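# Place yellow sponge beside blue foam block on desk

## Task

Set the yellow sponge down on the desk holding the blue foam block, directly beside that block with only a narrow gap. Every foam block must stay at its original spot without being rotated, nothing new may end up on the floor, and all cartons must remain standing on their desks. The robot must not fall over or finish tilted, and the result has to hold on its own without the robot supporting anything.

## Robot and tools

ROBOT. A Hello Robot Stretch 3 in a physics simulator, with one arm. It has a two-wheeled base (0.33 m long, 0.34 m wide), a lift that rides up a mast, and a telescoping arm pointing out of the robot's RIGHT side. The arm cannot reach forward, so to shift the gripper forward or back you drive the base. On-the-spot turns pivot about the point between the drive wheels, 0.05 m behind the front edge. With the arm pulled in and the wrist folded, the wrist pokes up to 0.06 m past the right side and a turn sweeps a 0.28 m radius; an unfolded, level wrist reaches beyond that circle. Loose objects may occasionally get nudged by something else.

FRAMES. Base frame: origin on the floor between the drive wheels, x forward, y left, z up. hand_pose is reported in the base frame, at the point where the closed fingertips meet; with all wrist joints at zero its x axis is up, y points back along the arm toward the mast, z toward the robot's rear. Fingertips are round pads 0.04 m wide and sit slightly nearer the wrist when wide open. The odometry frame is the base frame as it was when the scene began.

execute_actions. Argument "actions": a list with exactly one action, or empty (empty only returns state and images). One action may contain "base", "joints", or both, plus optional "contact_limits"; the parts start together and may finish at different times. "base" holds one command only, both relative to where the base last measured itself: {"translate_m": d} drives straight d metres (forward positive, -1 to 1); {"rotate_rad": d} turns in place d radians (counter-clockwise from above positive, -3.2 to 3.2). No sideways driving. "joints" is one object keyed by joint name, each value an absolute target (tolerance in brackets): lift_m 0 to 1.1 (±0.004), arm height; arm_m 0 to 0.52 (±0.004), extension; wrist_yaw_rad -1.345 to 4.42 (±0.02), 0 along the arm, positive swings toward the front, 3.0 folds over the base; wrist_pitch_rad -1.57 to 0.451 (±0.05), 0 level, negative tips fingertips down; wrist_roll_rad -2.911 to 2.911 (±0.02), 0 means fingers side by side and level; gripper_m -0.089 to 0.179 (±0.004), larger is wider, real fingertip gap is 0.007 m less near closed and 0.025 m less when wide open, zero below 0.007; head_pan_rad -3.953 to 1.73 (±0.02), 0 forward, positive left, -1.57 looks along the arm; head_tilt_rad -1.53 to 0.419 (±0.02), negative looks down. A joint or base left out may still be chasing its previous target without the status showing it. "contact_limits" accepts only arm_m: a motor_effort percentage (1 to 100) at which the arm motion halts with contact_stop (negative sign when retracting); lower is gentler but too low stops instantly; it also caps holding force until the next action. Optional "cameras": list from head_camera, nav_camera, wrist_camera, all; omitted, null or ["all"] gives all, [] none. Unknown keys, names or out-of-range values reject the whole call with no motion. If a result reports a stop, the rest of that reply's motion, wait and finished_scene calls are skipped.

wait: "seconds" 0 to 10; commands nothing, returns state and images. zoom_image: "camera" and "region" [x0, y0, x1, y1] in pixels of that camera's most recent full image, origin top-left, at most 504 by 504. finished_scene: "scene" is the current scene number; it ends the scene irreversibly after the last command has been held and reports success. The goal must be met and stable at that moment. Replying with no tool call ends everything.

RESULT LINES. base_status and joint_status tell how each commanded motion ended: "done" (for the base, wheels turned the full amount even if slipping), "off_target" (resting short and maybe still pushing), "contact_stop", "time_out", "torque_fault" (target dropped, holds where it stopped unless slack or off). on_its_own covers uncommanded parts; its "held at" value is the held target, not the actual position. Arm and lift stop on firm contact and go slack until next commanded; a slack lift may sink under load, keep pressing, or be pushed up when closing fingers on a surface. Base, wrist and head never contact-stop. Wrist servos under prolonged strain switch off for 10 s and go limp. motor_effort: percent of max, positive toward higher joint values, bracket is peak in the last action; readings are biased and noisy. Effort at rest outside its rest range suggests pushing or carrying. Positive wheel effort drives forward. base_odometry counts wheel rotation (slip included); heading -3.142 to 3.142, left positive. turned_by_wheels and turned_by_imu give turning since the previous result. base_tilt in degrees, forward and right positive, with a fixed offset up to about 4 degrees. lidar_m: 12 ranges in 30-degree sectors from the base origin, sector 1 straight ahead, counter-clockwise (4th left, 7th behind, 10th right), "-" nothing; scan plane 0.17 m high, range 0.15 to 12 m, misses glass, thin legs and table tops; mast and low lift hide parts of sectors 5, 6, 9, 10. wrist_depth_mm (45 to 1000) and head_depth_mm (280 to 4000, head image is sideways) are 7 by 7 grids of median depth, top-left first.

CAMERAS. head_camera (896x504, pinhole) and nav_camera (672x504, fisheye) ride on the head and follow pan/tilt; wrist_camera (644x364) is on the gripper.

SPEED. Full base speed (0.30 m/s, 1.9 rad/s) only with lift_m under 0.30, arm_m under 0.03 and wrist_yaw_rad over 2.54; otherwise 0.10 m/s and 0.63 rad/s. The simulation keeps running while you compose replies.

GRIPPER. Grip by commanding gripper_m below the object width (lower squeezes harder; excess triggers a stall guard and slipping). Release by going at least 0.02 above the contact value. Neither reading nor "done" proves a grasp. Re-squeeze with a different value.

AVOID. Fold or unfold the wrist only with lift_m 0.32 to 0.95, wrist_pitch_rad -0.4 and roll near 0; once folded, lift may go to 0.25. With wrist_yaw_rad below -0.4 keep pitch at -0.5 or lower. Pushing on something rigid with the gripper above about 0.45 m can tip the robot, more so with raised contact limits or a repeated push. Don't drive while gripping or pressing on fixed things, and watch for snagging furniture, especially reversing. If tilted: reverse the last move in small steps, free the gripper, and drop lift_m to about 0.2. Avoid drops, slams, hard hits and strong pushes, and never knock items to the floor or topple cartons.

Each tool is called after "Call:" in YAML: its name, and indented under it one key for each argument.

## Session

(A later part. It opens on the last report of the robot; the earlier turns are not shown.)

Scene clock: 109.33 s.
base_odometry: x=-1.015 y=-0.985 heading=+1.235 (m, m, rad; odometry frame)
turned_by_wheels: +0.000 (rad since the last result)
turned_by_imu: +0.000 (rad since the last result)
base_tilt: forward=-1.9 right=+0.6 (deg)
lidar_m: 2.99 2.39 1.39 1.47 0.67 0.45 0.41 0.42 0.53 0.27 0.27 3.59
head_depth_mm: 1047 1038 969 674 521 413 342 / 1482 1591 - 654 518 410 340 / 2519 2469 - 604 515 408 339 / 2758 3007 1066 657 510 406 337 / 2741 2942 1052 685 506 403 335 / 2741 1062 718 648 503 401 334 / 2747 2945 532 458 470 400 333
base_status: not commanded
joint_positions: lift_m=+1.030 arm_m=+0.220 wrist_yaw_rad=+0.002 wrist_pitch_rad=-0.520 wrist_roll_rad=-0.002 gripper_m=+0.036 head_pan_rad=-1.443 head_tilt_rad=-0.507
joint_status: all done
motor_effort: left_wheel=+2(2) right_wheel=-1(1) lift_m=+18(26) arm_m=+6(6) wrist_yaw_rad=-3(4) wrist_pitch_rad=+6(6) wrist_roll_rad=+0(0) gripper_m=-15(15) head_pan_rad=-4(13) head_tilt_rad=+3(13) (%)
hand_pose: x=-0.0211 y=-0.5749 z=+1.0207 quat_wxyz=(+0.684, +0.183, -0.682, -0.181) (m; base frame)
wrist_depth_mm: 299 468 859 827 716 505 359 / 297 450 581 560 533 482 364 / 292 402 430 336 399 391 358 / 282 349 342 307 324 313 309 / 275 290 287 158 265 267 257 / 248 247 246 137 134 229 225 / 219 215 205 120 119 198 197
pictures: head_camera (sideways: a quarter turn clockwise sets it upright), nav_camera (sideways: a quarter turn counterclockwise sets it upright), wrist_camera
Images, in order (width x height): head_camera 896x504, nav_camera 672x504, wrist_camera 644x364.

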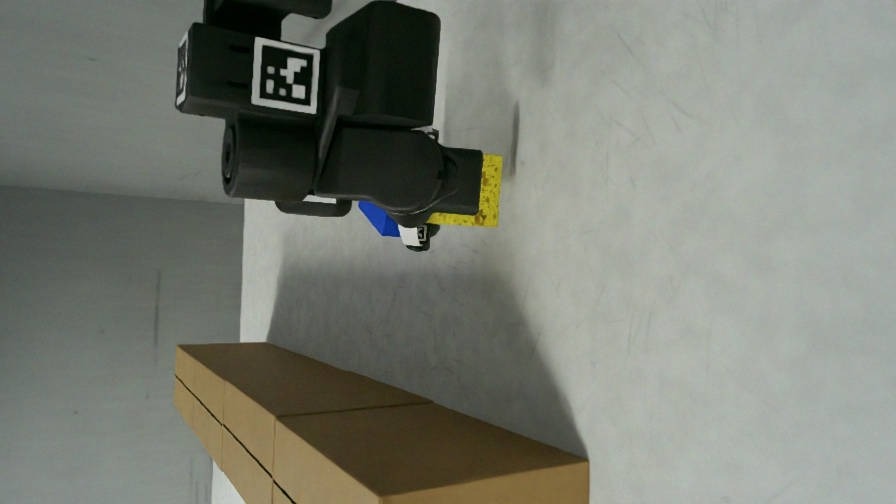

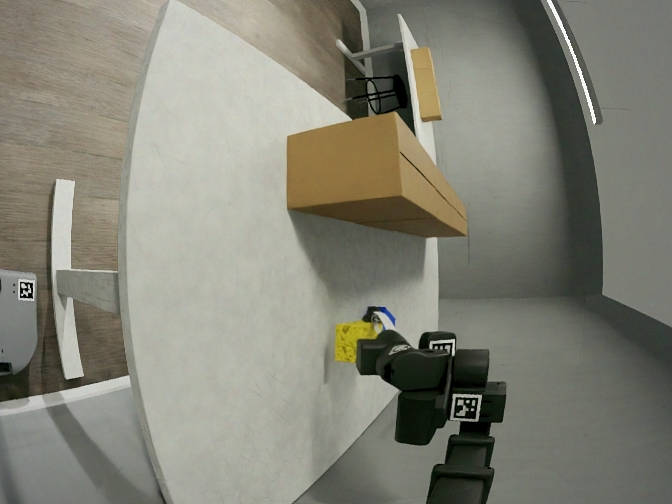

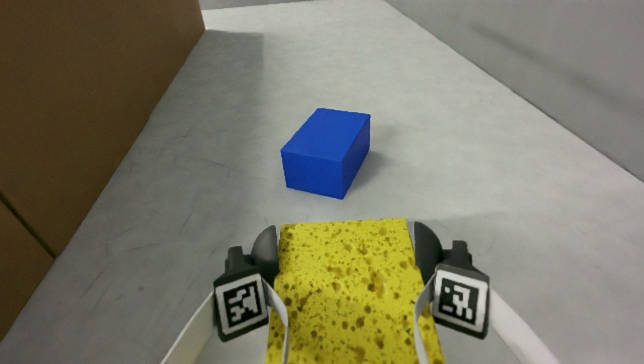

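Call:
execute_actions:
  actions:
    - {"joints":{"arm_m":0.315,"lift_m":1.0,"head_pan_rad":-1.5,"head_tilt_rad":-0.45}}
  cameras: ["wrist_camera","head_camera"]

Scene clock: 112.63 s.
base_odometry: x=-1.015 y=-0.985 heading=+1.235 (m, m, rad; odometry frame)
turned_by_wheels: +0.000 (rad since the last result)
turned_by_imu: +0.000 (rad since the last result)
base_tilt: forward=-1.8 right=+0.7 (deg)
lidar_m: 3.01 2.40 1.39 1.47 0.68 0.45 0.41 0.42 0.53 0.27 0.27 3.60
head_depth_mm: 914 915 - 704 558 433 354 / 1216 1228 - 733 552 430 351 / 1859 1859 - 688 549 428 351 / 2770 3009 1324 679 544 424 348 / 2769 3020 1236 753 542 422 347 / 2769 2902 1013 746 538 420 346 / 2713 2872 637 548 502 418 345
base_status: not commanded
joint_positions: lift_m=+1.000 arm_m=+0.315 wrist_yaw_rad=+0.002 wrist_pitch_rad=-0.520 wrist_roll_rad=-0.002 gripper_m=+0.036 head_pan_rad=-1.493 head_tilt_rad=-0.458
joint_status: all done
motor_effort: left_wheel=+2(2) right_wheel=-1(1) lift_m=+18(19) arm_m=+7(5) wrist_yaw_rad=-2(1) wrist_pitch_rad=+5(5) wrist_roll_rad=+0(0) gripper_m=-15(15) head_pan_rad=-4(14) head_tilt_rad=+4(11) (%)
hand_pose: x=-0.0211 y=-0.6700 z=+0.9908 quat_wxyz=(+0.684, +0.183, -0.682, -0.181) (m; base frame)
wrist_depth_mm: 316 496 743 713 652 483 348 / 306 443 487 466 448 424 354 / 302 371 364 348 342 331 320 / 283 297 291 210 272 267 262 / 250 245 242 159 226 226 221 / 213 210 211 136 134 194 191 / 186 184 174 120 119 168 168
pictures: head_camera (sideways: a quarter turn clockwise sets it upright), wrist_camera
Images, in order (width x height): head_camera 896x504, wrist_camera 644x364.

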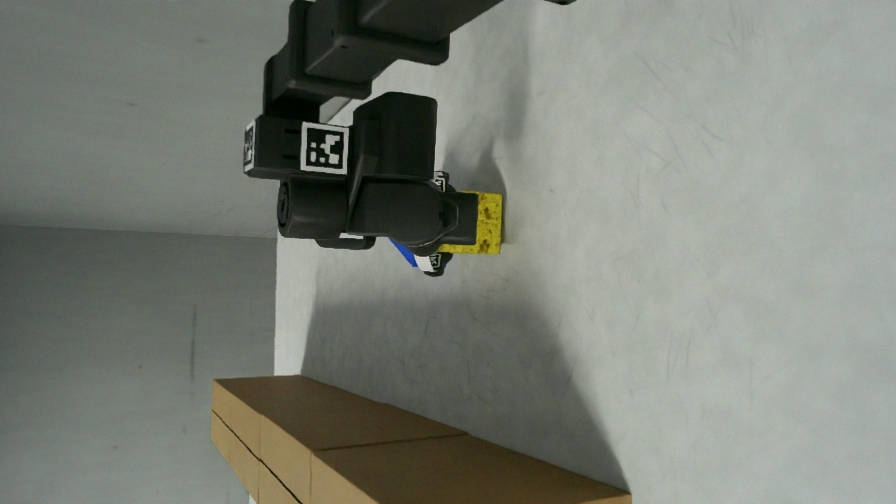

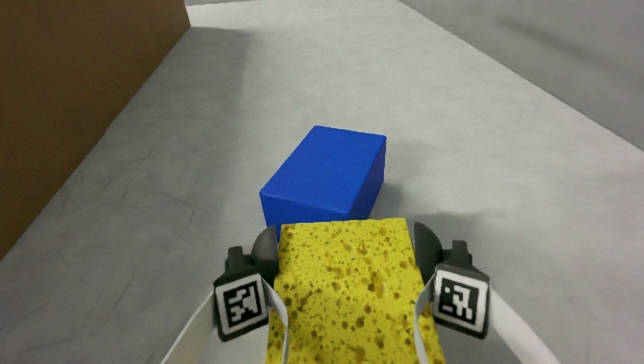

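Call:
execute_actions:
  actions:
    - {"joints":{"arm_m":0.325,"lift_m":0.99}}
  cameras: ["wrist_camera","head_camera"]

Call:
zoom_image:
  camera: "head_camera"
  region: [380, 150, 560, 290]

Scene clock: 114.03 s.
base_odometry: x=-1.015 y=-0.985 heading=+1.234 (m, m, rad; odometry frame)
turned_by_wheels: +0.000 (rad since the last result)
turned_by_imu: +0.000 (rad since the last result)
base_tilt: forward=-1.6 right=+0.7 (deg)
lidar_m: 2.99 2.39 1.38 1.47 0.68 0.45 0.41 0.42 0.53 0.27 0.27 3.57
head_depth_mm: 908 911 872 697 555 433 354 / 1211 1221 - 732 552 430 352 / 1849 1854 - 687 550 427 350 / 2744 3035 1384 683 544 425 348 / 2755 3055 1247 754 540 423 348 / 2715 2925 1009 743 537 420 345 / 2743 2916 639 548 502 418 344
base_status: not commanded
joint_positions: lift_m=+0.990 arm_m=+0.325 wrist_yaw_rad=+0.002 wrist_pitch_rad=-0.520 wrist_roll_rad=-0.002 gripper_m=+0.036 head_pan_rad=-1.493 head_tilt_rad=-0.458
joint_status: all done
motor_effort: left_wheel=+2(2) right_wheel=-1(1) lift_m=+18(17) arm_m=+6(7) wrist_yaw_rad=-1(2) wrist_pitch_rad=+6(6) wrist_roll_rad=+0(0) gripper_m=-14(16) head_pan_rad=-4(4) head_tilt_rad=+4(3) (%)
hand_pose: x=-0.0211 y=-0.6800 z=+0.9808 quat_wxyz=(+0.684, +0.183, -0.682, -0.181) (m; base frame)
wrist_depth_mm: 315 501 699 664 629 496 350 / 305 450 464 447 418 406 352 / 300 355 344 320 319 309 304 / 278 281 273 193 256 252 246 / 237 234 227 158 213 213 207 / 202 198 198 137 134 183 180 / 175 173 165 119 118 159 159
pictures: head_camera (sideways: a quarter turn clockwise sets it upright), wrist_camera
Images, in order (width x height): head_camera 896x504, wrist_camera 644x364.

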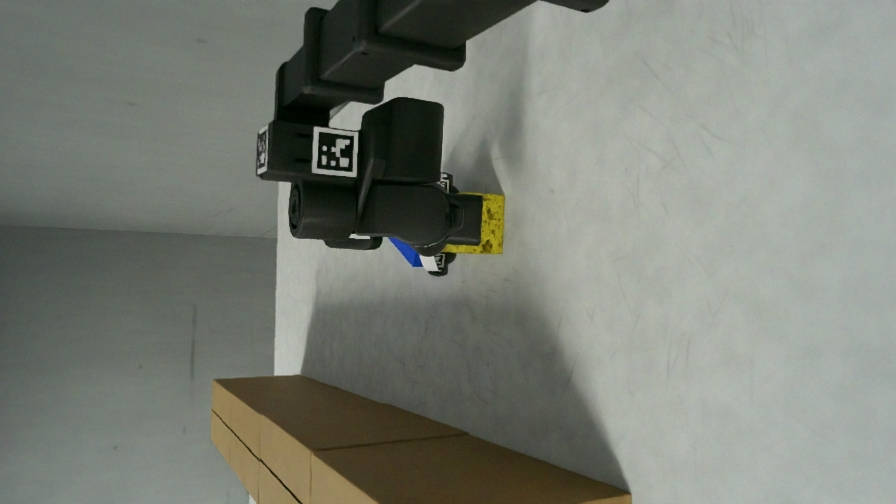

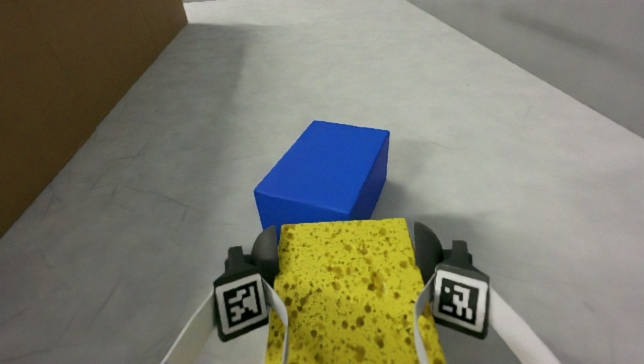

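Region (380, 150, 560, 290) of head_camera's 896x504 image, scaled by 2.800, with more detail than that image has.

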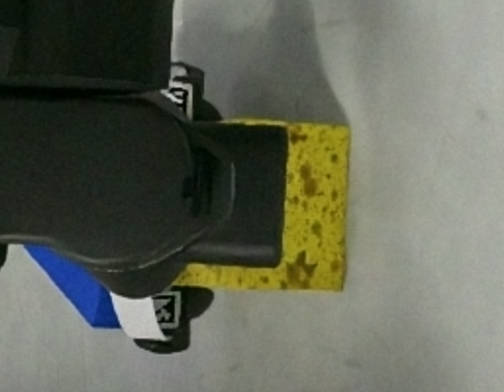

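Call:
execute_actions:
  actions:
    - {"joints":{"gripper_m":0.10}}
  cameras: ["wrist_camera"]

Call:
execute_actions:
  actions:
    - {"joints":{"lift_m":1.07}}
  cameras: ["wrist_camera","head_camera"]

Scene clock: 115.47 s.
base_odometry: x=-1.015 y=-0.985 heading=+1.234 (m, m, rad; odometry frame)
turned_by_wheels: +0.000 (rad since the last result)
turned_by_imu: +0.000 (rad since the last result)
base_tilt: forward=-2.0 right=+0.6 (deg)
lidar_m: 3.01 2.40 1.38 1.46 0.68 0.45 0.41 0.42 0.53 0.27 0.27 3.58
head_depth_mm: 910 911 866 701 557 432 353 / 1222 1222 - 734 552 430 352 / 1849 1854 - 673 549 427 350 / 2718 3023 1376 680 545 425 348 / 2777 3032 1243 751 542 422 347 / 2736 2880 1008 744 538 420 346 / 2734 2937 640 549 503 418 344
base_status: not commanded
joint_positions: lift_m=+0.990 arm_m=+0.325 wrist_yaw_rad=+0.002 wrist_pitch_rad=-0.520 wrist_roll_rad=-0.002 gripper_m=+0.100 head_pan_rad=-1.493 head_tilt_rad=-0.458
joint_status: all done
motor_effort: left_wheel=+2(2) right_wheel=-1(1) lift_m=+18(18) arm_m=+7(7) wrist_yaw_rad=-2(3) wrist_pitch_rad=+5(5) wrist_roll_rad=+0(0) gripper_m=+0(99) head_pan_rad=-4(5) head_tilt_rad=+3(3) (%)
hand_pose: x=-0.0211 y=-0.6800 z=+0.9808 quat_wxyz=(+0.684, +0.183, -0.682, -0.181) (m; base frame)
wrist_depth_mm: 319 501 714 664 635 485 344 / 305 446 463 448 426 408 351 / 303 360 342 317 322 310 302 / 277 282 274 191 257 253 246 / 236 234 227 161 209 216 208 / 202 199 192 138 139 188 179 / 176 173 166 121 119 157 159
pictures: wrist_camera
Images, in order (width x height): wrist_camera 644x364.

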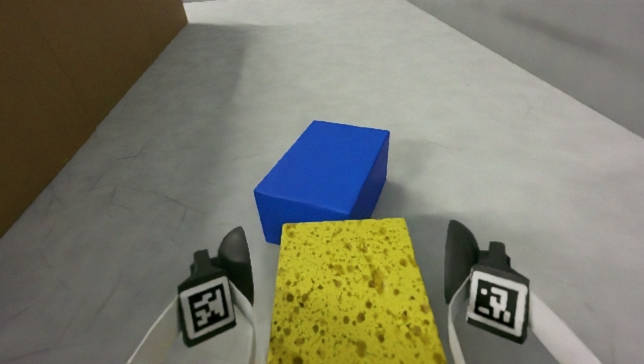

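Scene clock: 117.03 s.
base_odometry: x=-1.015 y=-0.985 heading=+1.234 (m, m, rad; odometry frame)
turned_by_wheels: +0.000 (rad since the last result)
turned_by_imu: +0.000 (rad since the last result)
base_tilt: forward=-1.7 right=+0.7 (deg)
lidar_m: 3.02 2.39 1.38 1.47 0.68 0.45 0.41 0.42 0.52 0.27 0.27 3.59
head_depth_mm: 907 - 910 785 556 431 354 / 1220 - 1087 777 552 429 352 / 1844 - - 728 548 428 350 / 2744 2991 1376 706 546 424 349 / 2753 3017 1246 750 540 424 346 / 2719 2882 1008 744 537 420 346 / 2685 2880 640 547 502 418 345
base_status: not commanded
joint_positions: lift_m=+1.070 arm_m=+0.325 wrist_yaw_rad=+0.002 wrist_pitch_rad=-0.519 wrist_roll_rad=-0.002 gripper_m=+0.100 head_pan_rad=-1.493 head_tilt_rad=-0.458
joint_status: all done
motor_effort: left_wheel=+2(2) right_wheel=-2(1) lift_m=+30(31) arm_m=+6(7) wrist_yaw_rad=-1(2) wrist_pitch_rad=+5(6) wrist_roll_rad=+0(0) gripper_m=+1(0) head_pan_rad=-5(5) head_tilt_rad=+3(4) (%)
hand_pose: x=-0.0211 y=-0.6801 z=+1.0604 quat_wxyz=(+0.684, +0.183, -0.682, -0.181) (m; base frame)
wrist_depth_mm: 353 501 - 993 799 485 344 / 306 482 693 662 635 502 353 / 304 455 514 491 476 451 357 / 298 403 404 393 388 377 357 / 290 343 345 274 319 323 309 / 284 294 288 240 277 278 268 / 254 257 246 207 230 232 236
pictures: head_camera (sideways: a quarter turn clockwise sets it upright), wrist_camera
Images, in order (width x height): head_camera 896x504, wrist_camera 644x364.

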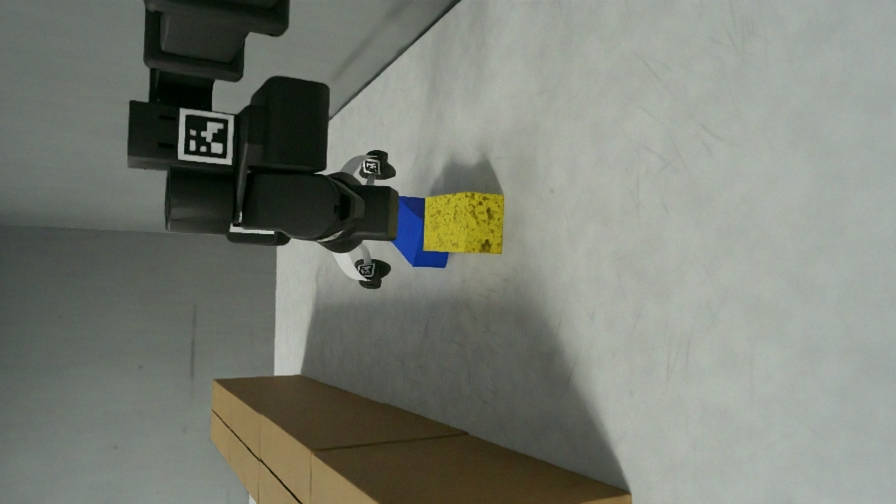

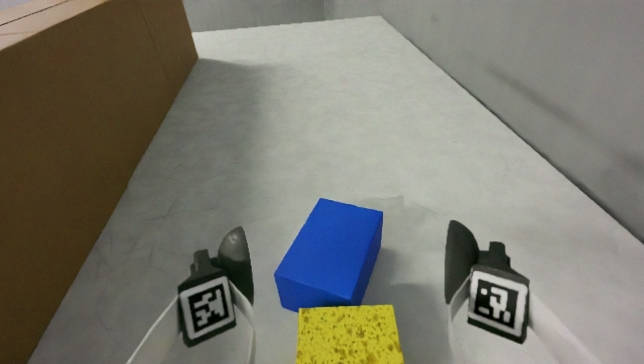

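Call:
finished_scene:
  scene: 2

The scene is finished: the task was done.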